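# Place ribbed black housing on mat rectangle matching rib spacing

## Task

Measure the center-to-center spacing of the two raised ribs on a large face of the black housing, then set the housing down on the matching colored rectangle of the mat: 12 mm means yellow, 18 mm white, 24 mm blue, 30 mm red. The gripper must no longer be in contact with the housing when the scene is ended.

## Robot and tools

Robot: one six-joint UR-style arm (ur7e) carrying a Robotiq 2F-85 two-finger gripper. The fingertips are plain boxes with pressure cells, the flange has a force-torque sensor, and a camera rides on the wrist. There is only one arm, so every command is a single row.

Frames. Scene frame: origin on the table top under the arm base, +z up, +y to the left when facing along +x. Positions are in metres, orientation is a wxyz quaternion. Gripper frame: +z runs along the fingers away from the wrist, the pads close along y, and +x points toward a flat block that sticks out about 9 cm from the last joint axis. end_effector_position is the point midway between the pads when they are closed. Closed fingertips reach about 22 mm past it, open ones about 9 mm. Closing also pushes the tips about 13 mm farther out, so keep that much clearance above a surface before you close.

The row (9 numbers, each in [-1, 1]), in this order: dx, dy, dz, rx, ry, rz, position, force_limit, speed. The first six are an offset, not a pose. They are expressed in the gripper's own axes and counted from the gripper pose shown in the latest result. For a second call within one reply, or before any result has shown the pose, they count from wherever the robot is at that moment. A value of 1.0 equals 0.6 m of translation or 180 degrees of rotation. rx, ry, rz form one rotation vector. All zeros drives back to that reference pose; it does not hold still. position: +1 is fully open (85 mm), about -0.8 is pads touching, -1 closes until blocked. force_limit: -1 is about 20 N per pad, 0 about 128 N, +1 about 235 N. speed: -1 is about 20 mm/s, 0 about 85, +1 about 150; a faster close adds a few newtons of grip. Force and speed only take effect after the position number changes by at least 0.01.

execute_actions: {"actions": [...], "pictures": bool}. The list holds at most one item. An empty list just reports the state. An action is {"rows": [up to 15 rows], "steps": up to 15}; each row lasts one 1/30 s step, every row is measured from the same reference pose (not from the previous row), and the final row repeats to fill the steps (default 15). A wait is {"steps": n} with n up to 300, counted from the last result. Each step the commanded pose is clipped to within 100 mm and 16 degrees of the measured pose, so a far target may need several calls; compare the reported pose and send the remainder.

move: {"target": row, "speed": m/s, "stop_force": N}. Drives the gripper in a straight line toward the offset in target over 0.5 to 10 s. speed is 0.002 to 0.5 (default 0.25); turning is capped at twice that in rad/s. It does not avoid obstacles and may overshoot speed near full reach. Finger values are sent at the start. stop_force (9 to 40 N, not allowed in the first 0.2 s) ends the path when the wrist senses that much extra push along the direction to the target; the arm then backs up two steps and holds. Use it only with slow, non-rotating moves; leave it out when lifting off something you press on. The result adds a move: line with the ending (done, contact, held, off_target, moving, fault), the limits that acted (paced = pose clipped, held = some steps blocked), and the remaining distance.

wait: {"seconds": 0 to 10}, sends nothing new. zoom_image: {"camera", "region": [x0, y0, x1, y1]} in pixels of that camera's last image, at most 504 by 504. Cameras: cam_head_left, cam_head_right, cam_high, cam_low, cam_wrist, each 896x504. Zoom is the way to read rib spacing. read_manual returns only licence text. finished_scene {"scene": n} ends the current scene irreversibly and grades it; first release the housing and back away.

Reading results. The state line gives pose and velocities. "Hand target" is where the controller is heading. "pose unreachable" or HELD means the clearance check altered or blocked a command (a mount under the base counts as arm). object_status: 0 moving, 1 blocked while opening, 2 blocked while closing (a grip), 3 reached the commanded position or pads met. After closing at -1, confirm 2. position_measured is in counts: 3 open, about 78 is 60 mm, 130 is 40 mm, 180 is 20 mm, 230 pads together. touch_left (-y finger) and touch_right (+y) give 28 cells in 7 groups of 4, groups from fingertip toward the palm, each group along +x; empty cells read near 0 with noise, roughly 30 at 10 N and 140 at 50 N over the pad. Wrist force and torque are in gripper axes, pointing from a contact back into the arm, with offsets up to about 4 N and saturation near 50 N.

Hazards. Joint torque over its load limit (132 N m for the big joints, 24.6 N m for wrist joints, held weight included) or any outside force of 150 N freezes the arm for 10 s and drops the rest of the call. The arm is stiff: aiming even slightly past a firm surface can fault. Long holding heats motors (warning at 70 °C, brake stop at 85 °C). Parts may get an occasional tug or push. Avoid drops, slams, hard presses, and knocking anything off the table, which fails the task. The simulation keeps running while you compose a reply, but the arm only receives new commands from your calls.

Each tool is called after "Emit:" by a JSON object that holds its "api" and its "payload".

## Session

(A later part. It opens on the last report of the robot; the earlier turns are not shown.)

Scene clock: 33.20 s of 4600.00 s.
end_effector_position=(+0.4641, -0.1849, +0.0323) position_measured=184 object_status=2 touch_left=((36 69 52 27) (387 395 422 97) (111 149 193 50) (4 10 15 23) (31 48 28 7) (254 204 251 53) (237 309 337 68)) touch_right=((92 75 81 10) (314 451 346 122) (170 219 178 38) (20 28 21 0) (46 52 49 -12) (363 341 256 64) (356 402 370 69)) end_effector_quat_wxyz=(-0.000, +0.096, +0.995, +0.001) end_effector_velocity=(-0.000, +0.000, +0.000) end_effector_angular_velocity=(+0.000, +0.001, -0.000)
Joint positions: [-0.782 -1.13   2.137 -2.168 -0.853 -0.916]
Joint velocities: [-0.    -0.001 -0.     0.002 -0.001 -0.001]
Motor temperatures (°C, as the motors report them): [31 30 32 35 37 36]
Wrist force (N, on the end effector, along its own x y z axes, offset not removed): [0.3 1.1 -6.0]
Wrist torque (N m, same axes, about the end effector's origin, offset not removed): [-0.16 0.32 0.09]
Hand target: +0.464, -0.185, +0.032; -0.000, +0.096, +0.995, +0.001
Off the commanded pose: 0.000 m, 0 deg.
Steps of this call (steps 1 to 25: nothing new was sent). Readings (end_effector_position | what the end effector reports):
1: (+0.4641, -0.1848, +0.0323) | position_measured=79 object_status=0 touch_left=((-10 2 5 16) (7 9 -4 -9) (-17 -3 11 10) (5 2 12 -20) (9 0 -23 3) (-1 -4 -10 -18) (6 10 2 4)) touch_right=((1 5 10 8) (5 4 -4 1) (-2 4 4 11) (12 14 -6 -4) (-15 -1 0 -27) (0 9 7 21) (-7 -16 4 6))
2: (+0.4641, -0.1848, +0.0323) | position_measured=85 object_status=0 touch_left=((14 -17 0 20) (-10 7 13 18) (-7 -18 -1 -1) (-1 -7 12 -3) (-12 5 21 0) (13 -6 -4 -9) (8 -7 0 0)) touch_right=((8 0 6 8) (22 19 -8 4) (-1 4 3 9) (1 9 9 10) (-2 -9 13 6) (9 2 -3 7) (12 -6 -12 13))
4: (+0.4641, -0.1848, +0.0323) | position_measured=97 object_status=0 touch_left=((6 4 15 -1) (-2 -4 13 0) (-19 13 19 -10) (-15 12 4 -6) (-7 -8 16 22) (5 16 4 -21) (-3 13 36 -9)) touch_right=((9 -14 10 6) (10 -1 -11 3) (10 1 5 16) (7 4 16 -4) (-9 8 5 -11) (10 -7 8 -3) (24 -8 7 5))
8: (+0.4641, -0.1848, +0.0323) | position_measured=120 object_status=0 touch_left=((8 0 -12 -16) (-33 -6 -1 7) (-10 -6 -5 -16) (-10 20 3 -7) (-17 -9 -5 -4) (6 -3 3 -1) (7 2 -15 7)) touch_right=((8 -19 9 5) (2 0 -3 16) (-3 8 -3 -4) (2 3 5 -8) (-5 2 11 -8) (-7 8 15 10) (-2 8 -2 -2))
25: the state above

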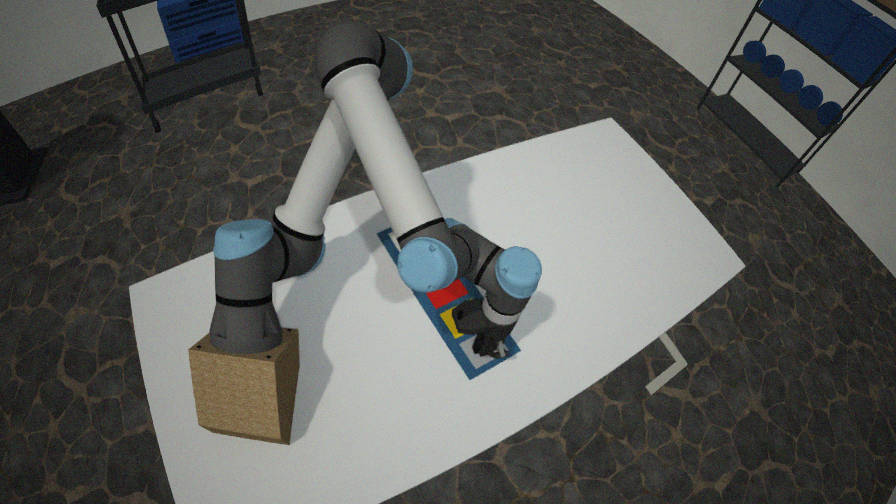

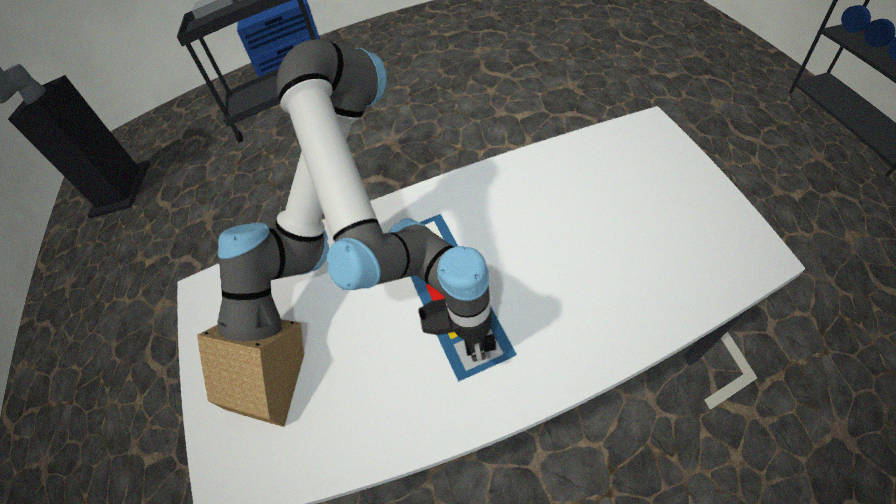

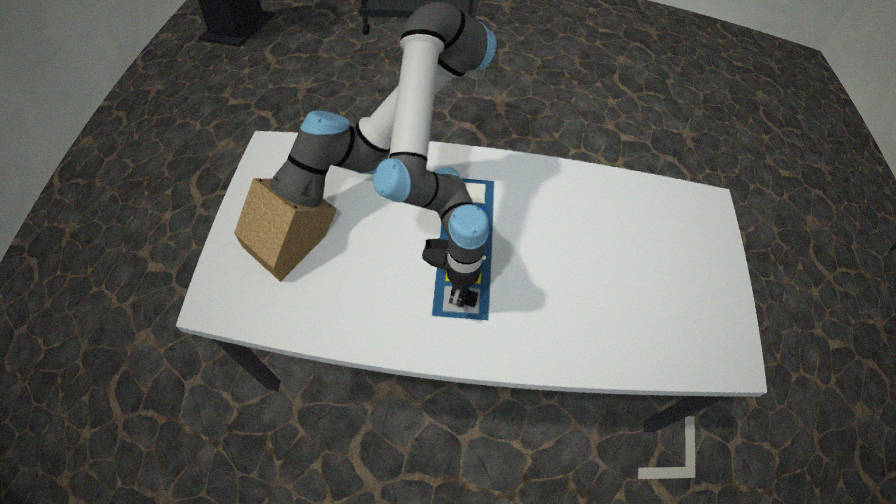

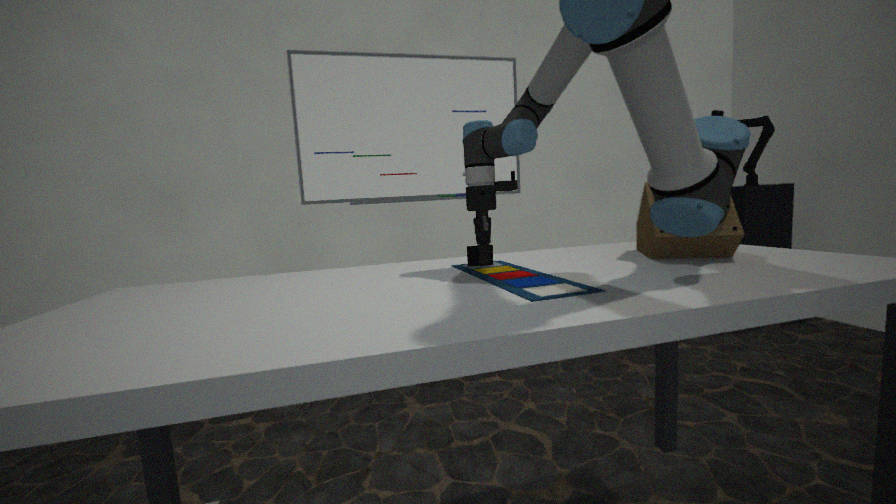

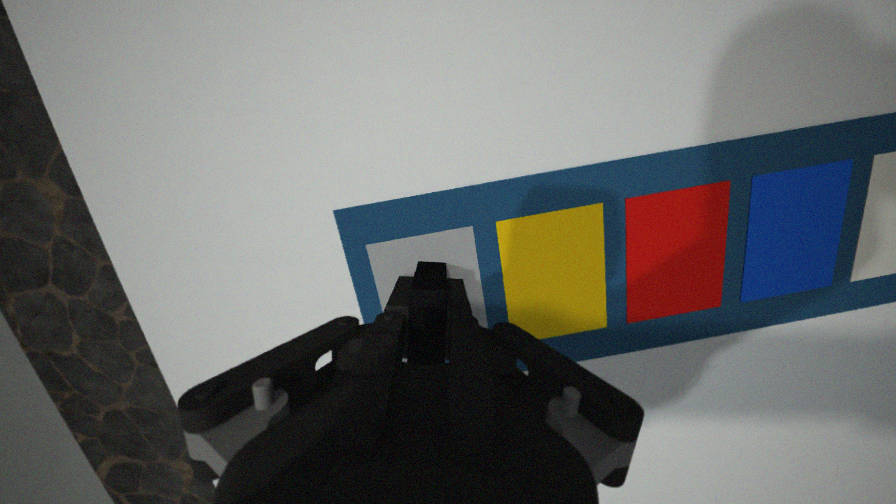

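Emit:
{"api": "move", "payload": {"target": [0,0,-0.08,0,0,-0.061,-1,-0.7,-0.3], "speed": 0.15}}

Emit:
{"api": "move", "payload": {"target": [0,0.42,0,0,0,0,-1,-0.7,-0.3], "speed": 0.2}}

Scene clock: 36.23 s of 4600.00 s.
end_effector_position=(+0.4641, -0.1849, +0.0801) position_measured=184 object_status=2 touch_left=((45 74 36 23) (379 375 415 83) (114 143 168 30) (15 12 27 -9) (33 45 55 13) (276 215 259 45) (226 320 325 60)) touch_right=((80 68 54 26) (326 473 339 111) (157 222 176 28) (20 21 25 -17) (42 38 63 0) (361 333 260 63) (351 410 362 69)) end_effector_quat_wxyz=(-0.000, +0.000, +1.000, +0.001) end_effector_velocity=(+0.000, +0.000, +0.002) end_effector_angular_velocity=(+0.002, -0.001, +0.008)
Joint positions: [-0.846 -1.2    2.093 -2.006 -0.88  -1.183]
Joint velocities: [-0.003 -0.002 -0.003  0.009  0.    -0.012]
Motor temperatures (°C, as the motors report them): [31 30 32 35 37 36]
Wrist force (N, on the end effector, along its own x y z axes, offset not removed): [-1.6 -0.6 -2.3]
Wrist torque (N m, same axes, about the end effector's origin, offset not removed): [-0.19 0.44 0.09]
Hand target: +0.464, -0.185, +0.080; -0.000, +0.000, +1.000, +0.001
Off the commanded pose: 0.000 m, 0 deg.
move: done

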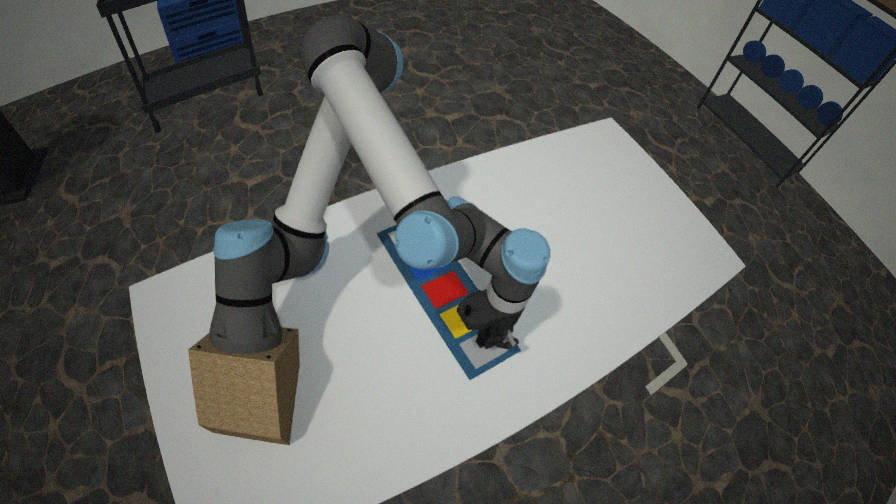

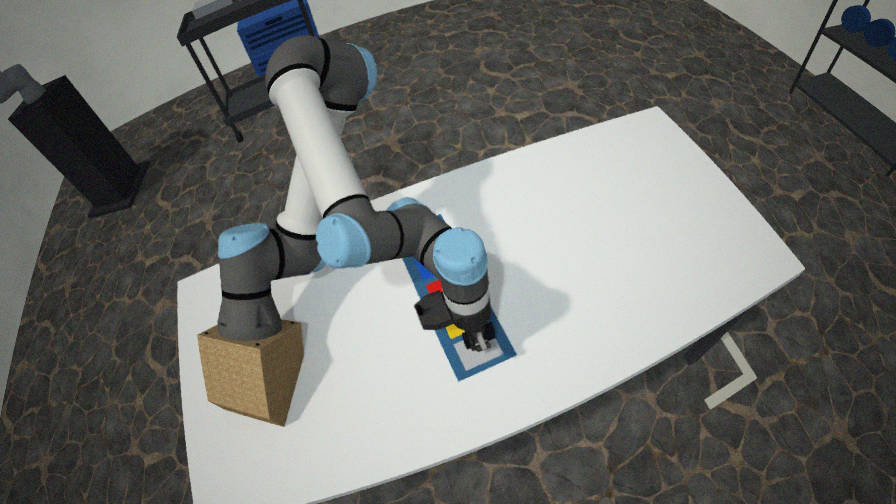

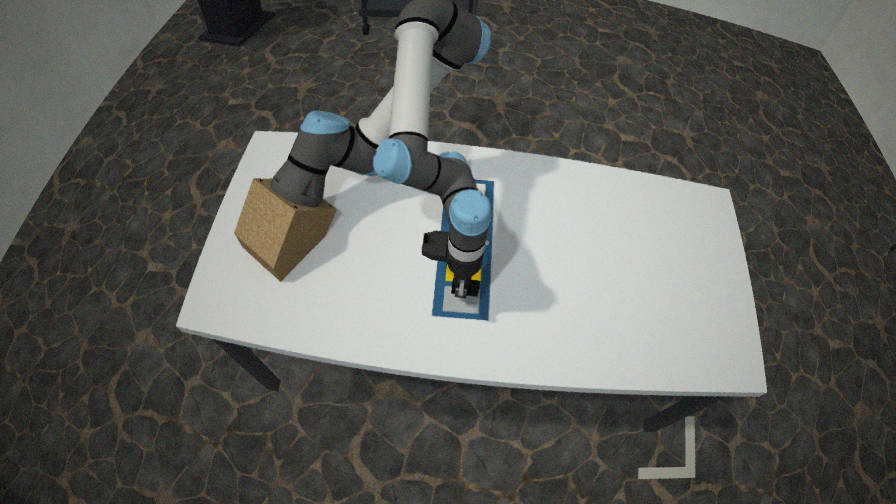

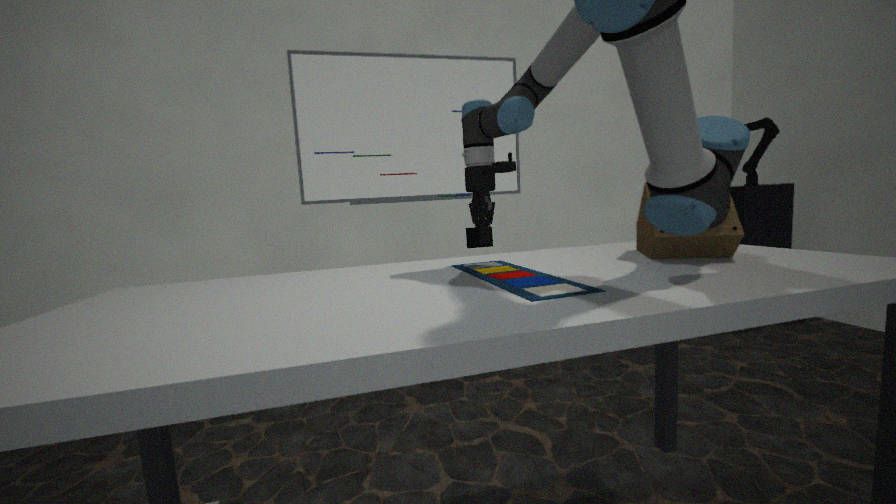

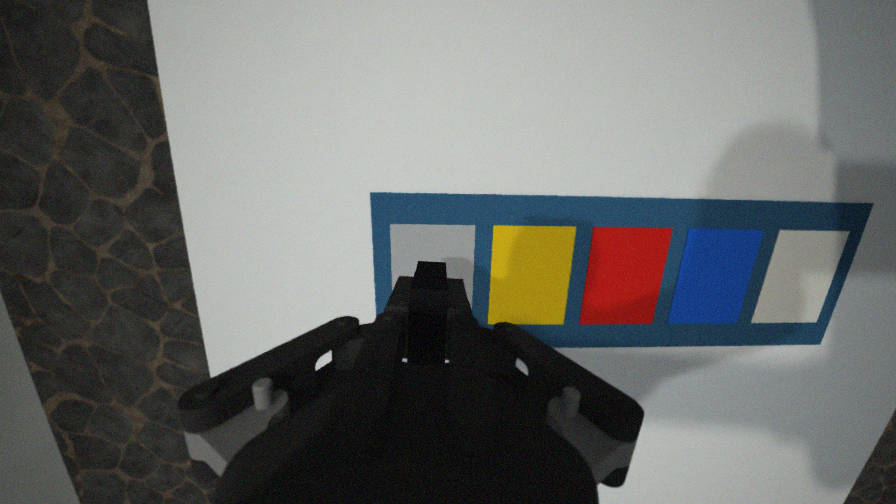

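Scene clock: 38.07 s of 4600.00 s.
end_effector_position=(+0.4642, +0.0667, +0.0802) position_measured=184 object_status=2 touch_left=((42 62 66 12) (398 387 413 90) (109 140 182 28) (10 29 19 8) (36 51 38 11) (249 203 240 53) (248 320 320 70)) touch_right=((75 73 85 9) (323 462 333 112) (148 210 179 49) (18 25 22 11) (26 43 47 0) (360 317 277 56) (347 387 366 70)) end_effector_quat_wxyz=(-0.000, +0.001, +1.000, +0.001) end_effector_velocity=(+0.000, +0.002, +0.001) end_effector_angular_velocity=(-0.000, -0.000, -0.000)
Joint positions: [-0.622 -1.803  2.289 -1.789 -0.8   -0.901]
Joint velocities: [ 0.001 -0.005 -0.001  0.004  0.     0.002]
Motor temperatures (°C, as the motors report them): [31 30 32 35 37 36]
Wrist force (N, on the end effector, along its own x y z axes, offset not removed): [-1.4 -0.6 -2.7]
Wrist torque (N m, same axes, about the end effector's origin, offset not removed): [-0.35 0.32 0.12]
Hand target: +0.464, +0.067, +0.080; -0.000, +0.000, +1.000, +0.000
Off the commanded pose: 0.000 m, 0 deg.
move: done

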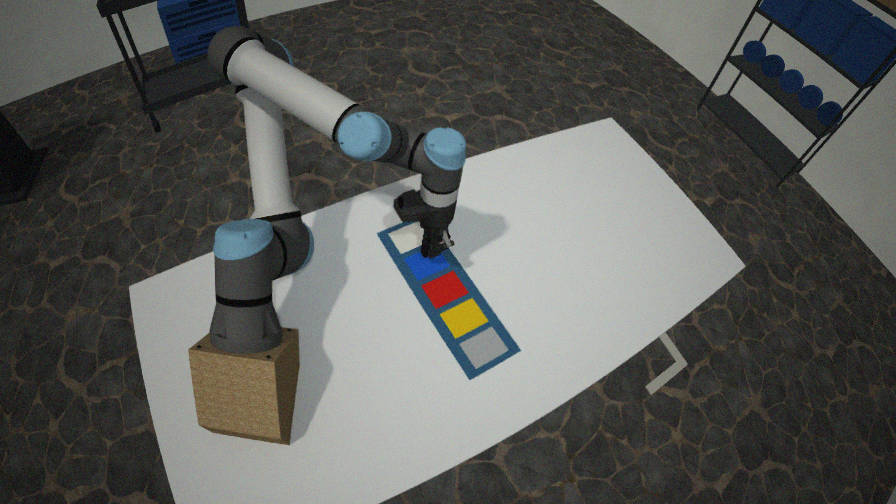

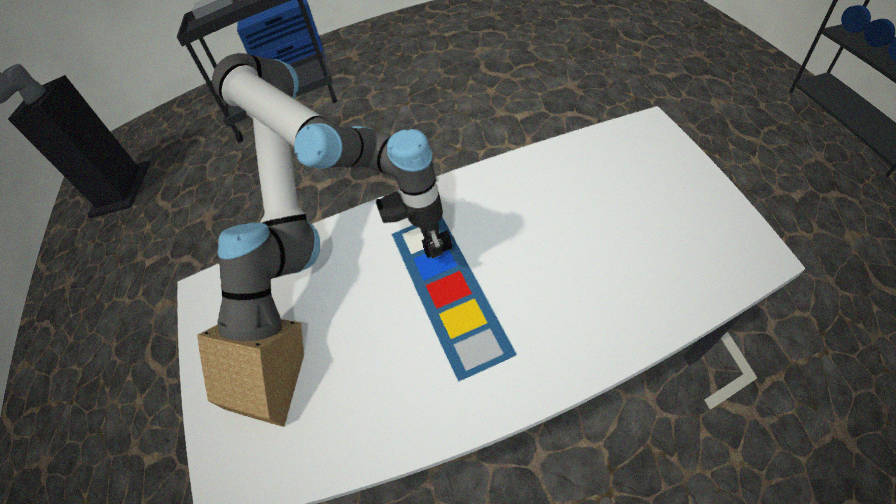

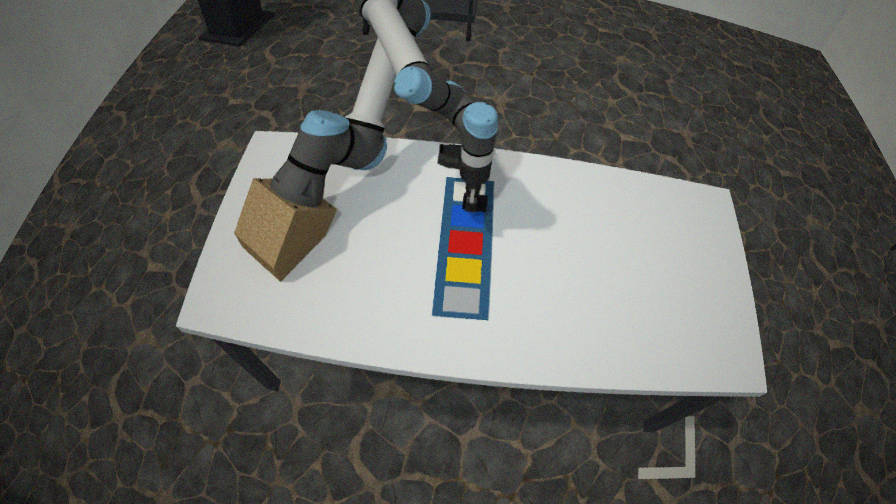

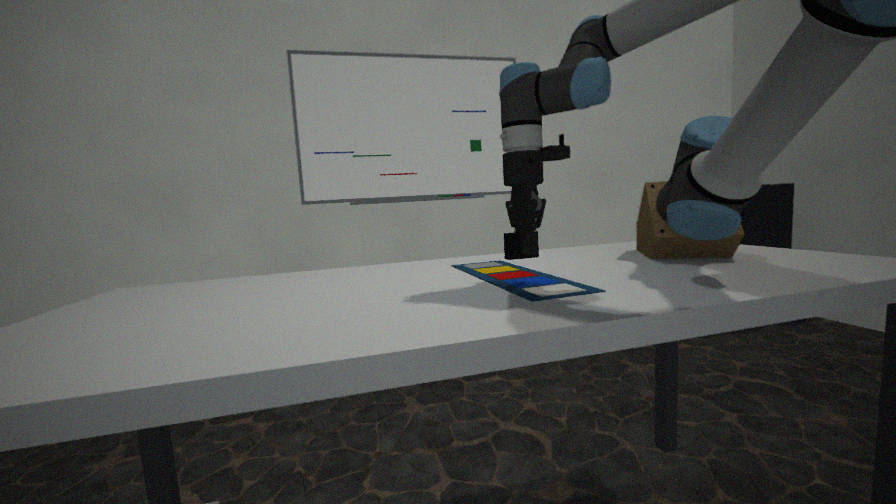

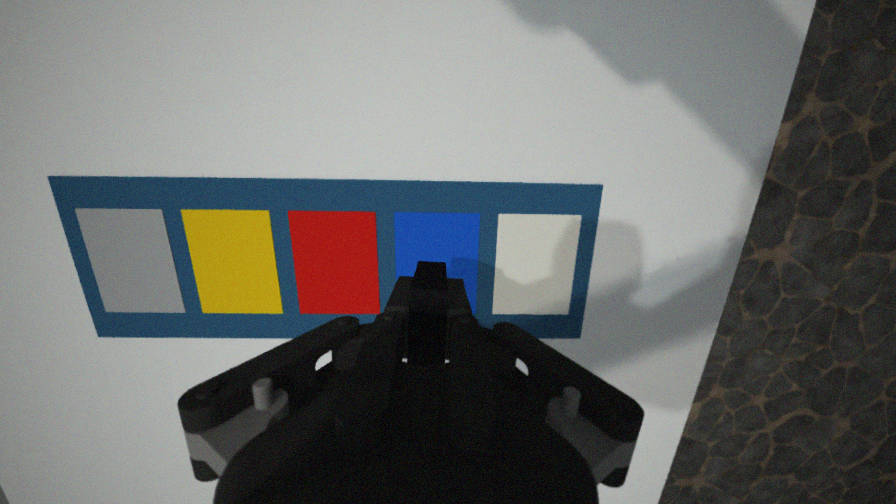

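Emit:
{"api": "move", "payload": {"target": [-0.008,0.005,0.079,0,0,0,-1,-0.7,-0.3], "speed": 0.06}}

Emit:
{"api": "execute_actions", "payload": {"actions": [{"rows":[[0,0,0,0,0,0,1,0,0.5]],"steps":15}], "pictures": false}}

Emit:
{"api": "move", "payload": {"target": [0,0,-0.2,0,0,0,1,0,0]}}

Scene clock: 40.40 s of 4600.00 s.
end_effector_position=(+0.4690, +0.0698, +0.0331) position_measured=184 object_status=2 touch_left=((41 59 72 28) (395 377 412 101) (103 123 182 35) (-1 12 30 3) (34 53 27 16) (248 201 250 48) (224 334 336 61)) touch_right=((75 80 72 -3) (317 484 341 116) (156 222 179 42) (16 21 24 0) (28 40 58 4) (361 333 268 55) (339 391 368 45)) end_effector_quat_wxyz=(-0.000, +0.001, +1.000, +0.001) end_effector_velocity=(+0.001, +0.000, -0.002) end_effector_angular_velocity=(-0.002, -0.001, +0.002)
Joint positions: [-0.515 -1.718  2.343 -2.03  -0.777 -0.754]
Joint velocities: [ 0.005  0.004  0.002 -0.014  0.001  0.007]
Motor temperatures (°C, as the motors report them): [31 30 32 35 37 36]
Wrist force (N, on the end effector, along its own x y z axes, offset not removed): [-0.2 -0.1 -0.6]
Wrist torque (N m, same axes, about the end effector's origin, offset not removed): [-0.18 0.26 0.11]
Hand target: +0.469, +0.070, +0.033; -0.000, +0.001, +1.000, +0.000
Off the commanded pose: 0.000 m, 0 deg.
move: done

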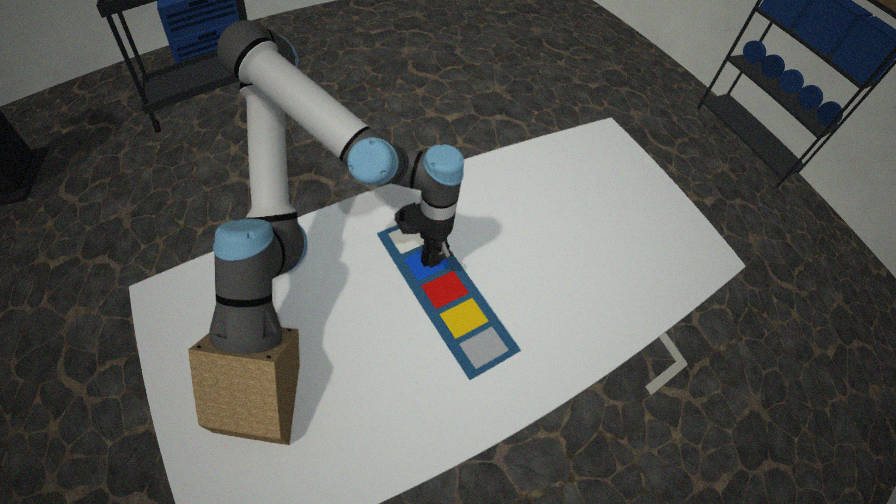

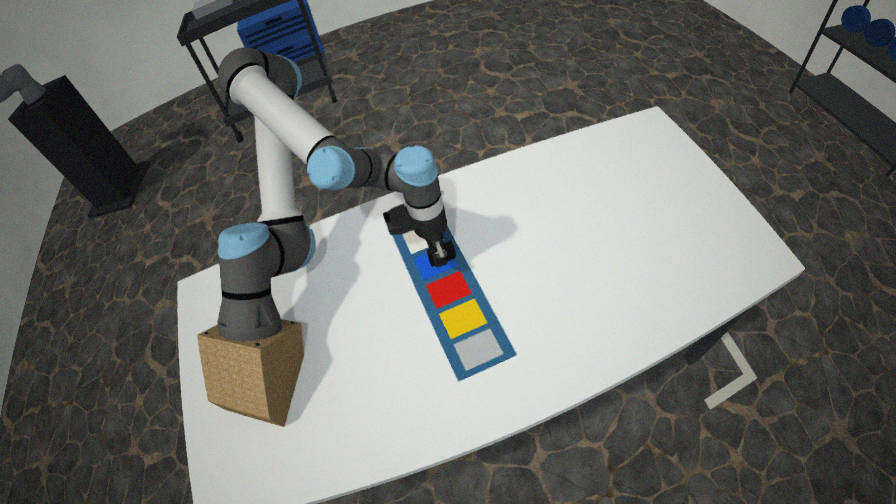

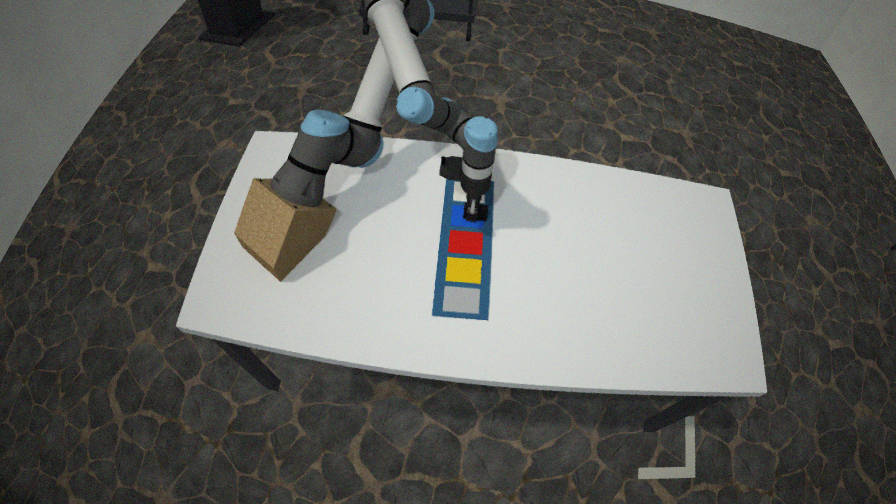

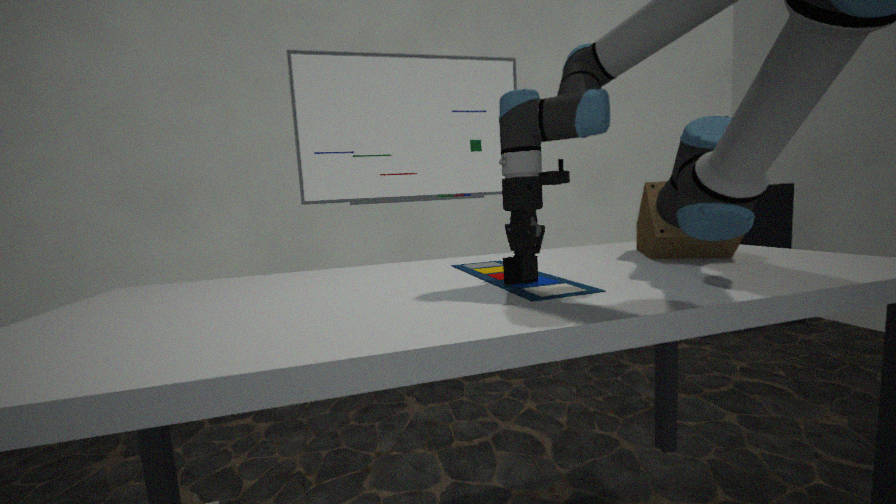

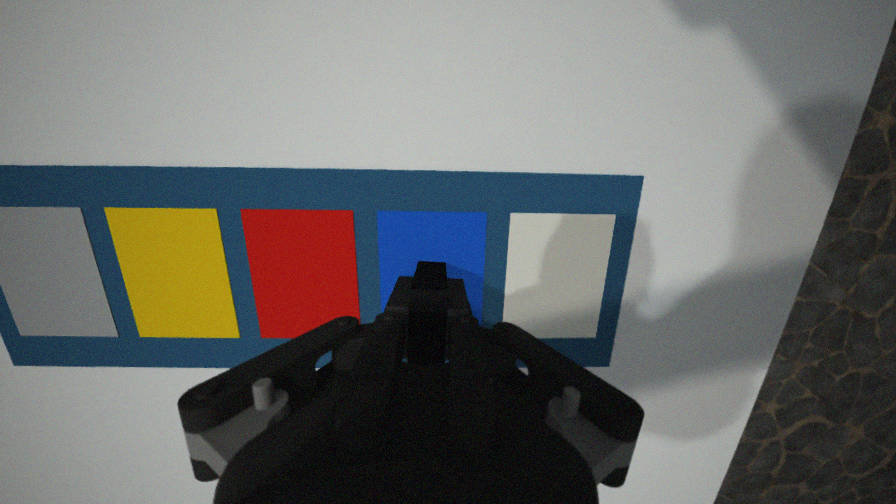

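Scene clock: 40.90 s of 4600.00 s.
end_effector_position=(+0.4690, +0.0698, +0.0330) position_measured=57 object_status=0 touch_left=((-5 1 1 -6) (-18 -11 19 -13) (-14 4 20 0) (-11 11 9 -12) (-18 3 15 15) (11 -4 2 0) (-3 -7 7 19)) touch_right=((-8 1 -3 4) (7 -6 -3 13) (9 -5 18 1) (28 3 1 3) (5 -12 4 3) (-3 9 18 1) (9 2 -5 0)) end_effector_quat_wxyz=(-0.000, +0.001, +1.000, +0.001) end_effector_velocity=(+0.000, -0.000, +0.001) end_effector_angular_velocity=(-0.001, -0.002, +0.001)
Joint positions: [-0.515 -1.718  2.343 -2.03  -0.777 -0.754]
Joint velocities: [-0.001 -0.002 -0.     0.001  0.    -0.001]
Motor temperatures (°C, as the motors report them): [31 30 32 35 37 36]
Wrist force (N, on the end effector, along its own x y z axes, offset not removed): [-2.2 0.3 -1.8]
Wrist torque (N m, same axes, about the end effector's origin, offset not removed): [-0.18 0.49 0.06]
Hand target: +0.469, +0.070, +0.033; -0.000, +0.001, +1.000, +0.001
Off the commanded pose: 0.000 m, 0 deg.
Steps of this call (steps 1 to 15: all 15 steps of this action). Readings (end_effector_position | what the end effector reports):
1: (+0.4690, +0.0697, +0.0330) | position_measured=184 object_status=0 touch_left=((53 79 51 4) (378 372 414 89) (125 133 165 37) (-2 34 7 2) (33 59 31 19) (250 187 246 38) (244 312 327 41)) touch_right=((76 76 67 21) (316 446 324 104) (150 219 158 27) (15 38 27 9) (53 44 50 1) (340 325 273 58) (322 392 333 80))
2: (+0.4690, +0.0697, +0.0330) | position_measured=183 object_status=0 touch_left=((24 22 17 -5) (116 126 153 40) (34 35 50 -10) (-7 10 -7 12) (15 14 19 8) (53 68 71 3) (68 112 93 8)) touch_right=((25 9 5 22) (104 163 115 27) (50 68 54 25) (13 8 24 -5) (22 15 13 -16) (131 113 91 17) (107 106 102 5))
4: (+0.4690, +0.0697, +0.0330) | position_measured=169 object_status=0 touch_left=((-7 -2 0 28) (-13 -10 7 17) (3 2 10 4) (6 -10 15 -12) (0 2 5 0) (1 0 -19 -3) (23 4 15 8)) touch_right=((14 -5 3 -5) (3 -6 -8 15) (0 13 13 1) (2 5 11 -8) (-8 5 -2 -11) (-19 4 7 11) (2 0 -1 0))
8: (+0.4690, +0.0698, +0.0330) | position_measured=130 object_status=0 touch_left=((2 6 5 8) (-16 -6 12 -1) (-16 8 13 9) (-5 6 2 9) (-12 3 3 2) (3 13 6 2) (10 -7 12 2)) touch_right=((14 -11 -1 0) (-2 5 -2 13) (-4 10 16 5) (-3 14 -1 -5) (5 7 -7 9) (4 -3 14 9) (18 -11 -15 7))
15: the state above

Scene clock: 42.47 s of 4600.00 s.
end_effector_position=(+0.4690, +0.0697, +0.1528) position_measured=3 object_status=3 touch_left=((0 -5 0 10) (13 9 14 -20) (5 17 -2 -9) (3 2 -8 2) (8 -10 -3 6) (14 -7 10 -5) (-5 -2 7 11)) touch_right=((-9 -1 1 17) (3 -1 0 21) (18 -5 3 8) (15 1 4 12) (-2 2 -18 6) (-3 -3 -1 -3) (14 1 7 15)) end_effector_quat_wxyz=(-0.000, +0.001, +1.000, +0.001) end_effector_velocity=(-0.001, -0.001, +0.002) end_effector_angular_velocity=(+0.004, +0.002, -0.003)
Joint positions: [-0.753 -1.862  2.152 -1.475 -0.842 -1.071]
Joint velocities: [-0.005  0.002 -0.004  0.011 -0.002 -0.007]
Motor temperatures (°C, as the motors report them): [31 30 32 35 37 36]
Wrist force (N, on the end effector, along its own x y z axes, offset not removed): [-0.4 -0.7 -0.8]
Wrist torque (N m, same axes, about the end effector's origin, offset not removed): [-0.25 0.19 0.06]
Hand target: +0.469, +0.070, +0.153; -0.000, +0.001, +1.000, +0.001
Off the commanded pose: 0.000 m, 0 deg.
move: done

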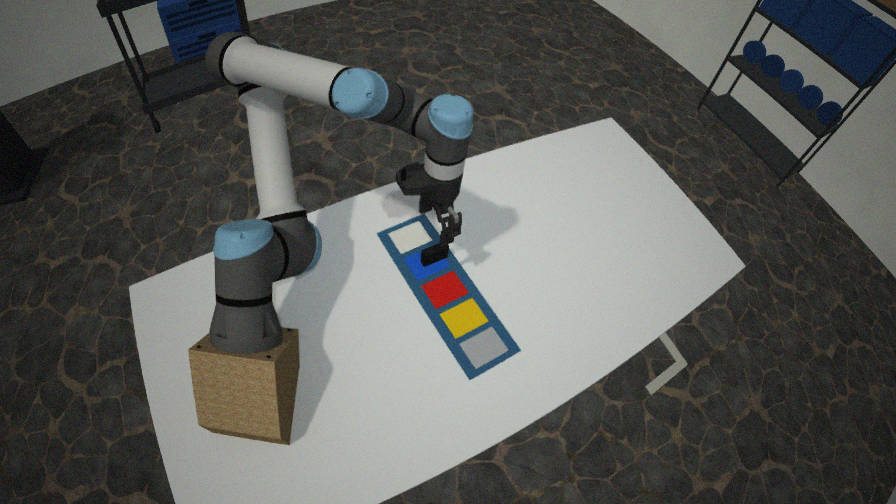

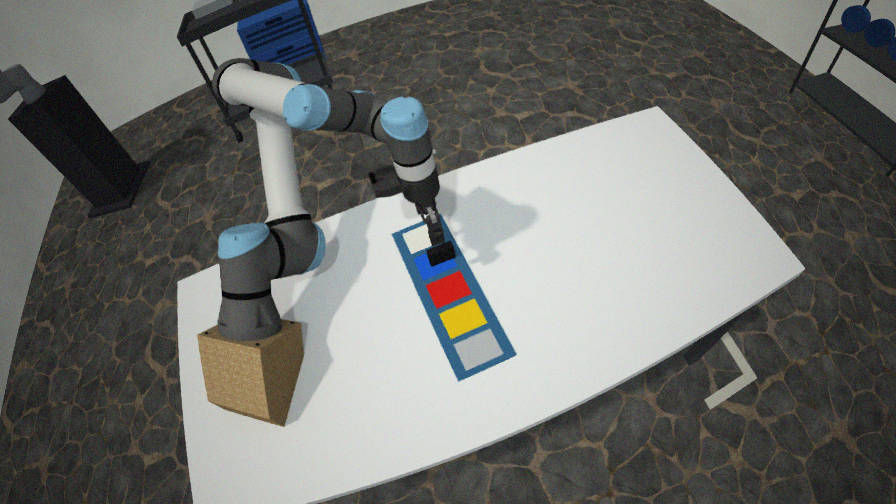

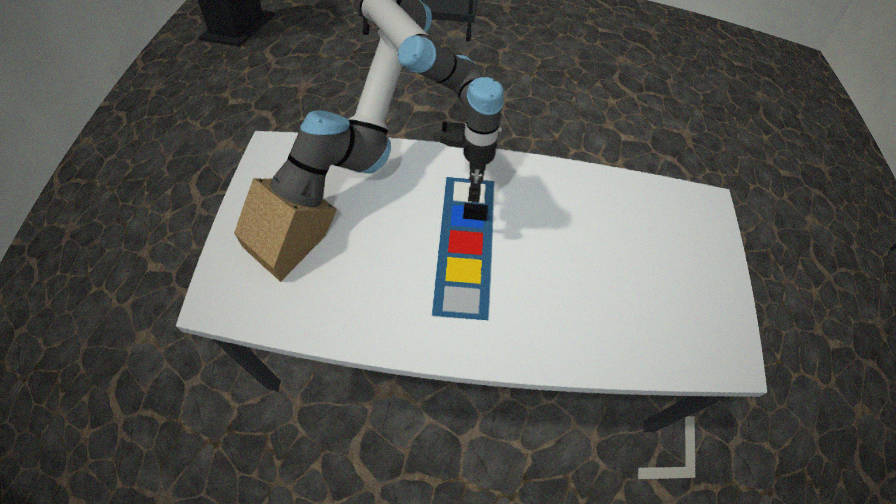

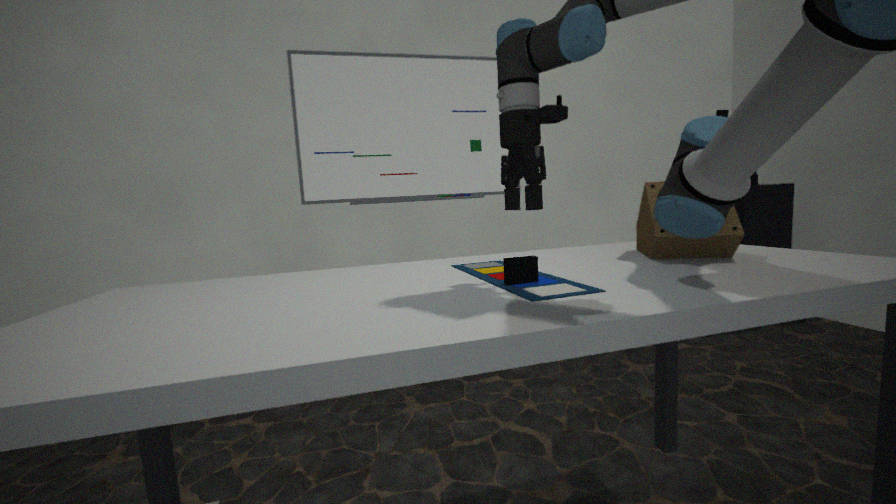

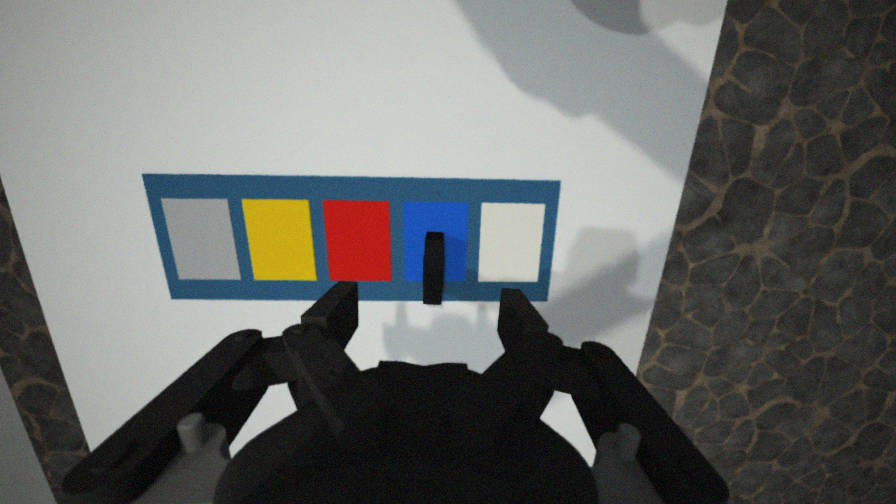

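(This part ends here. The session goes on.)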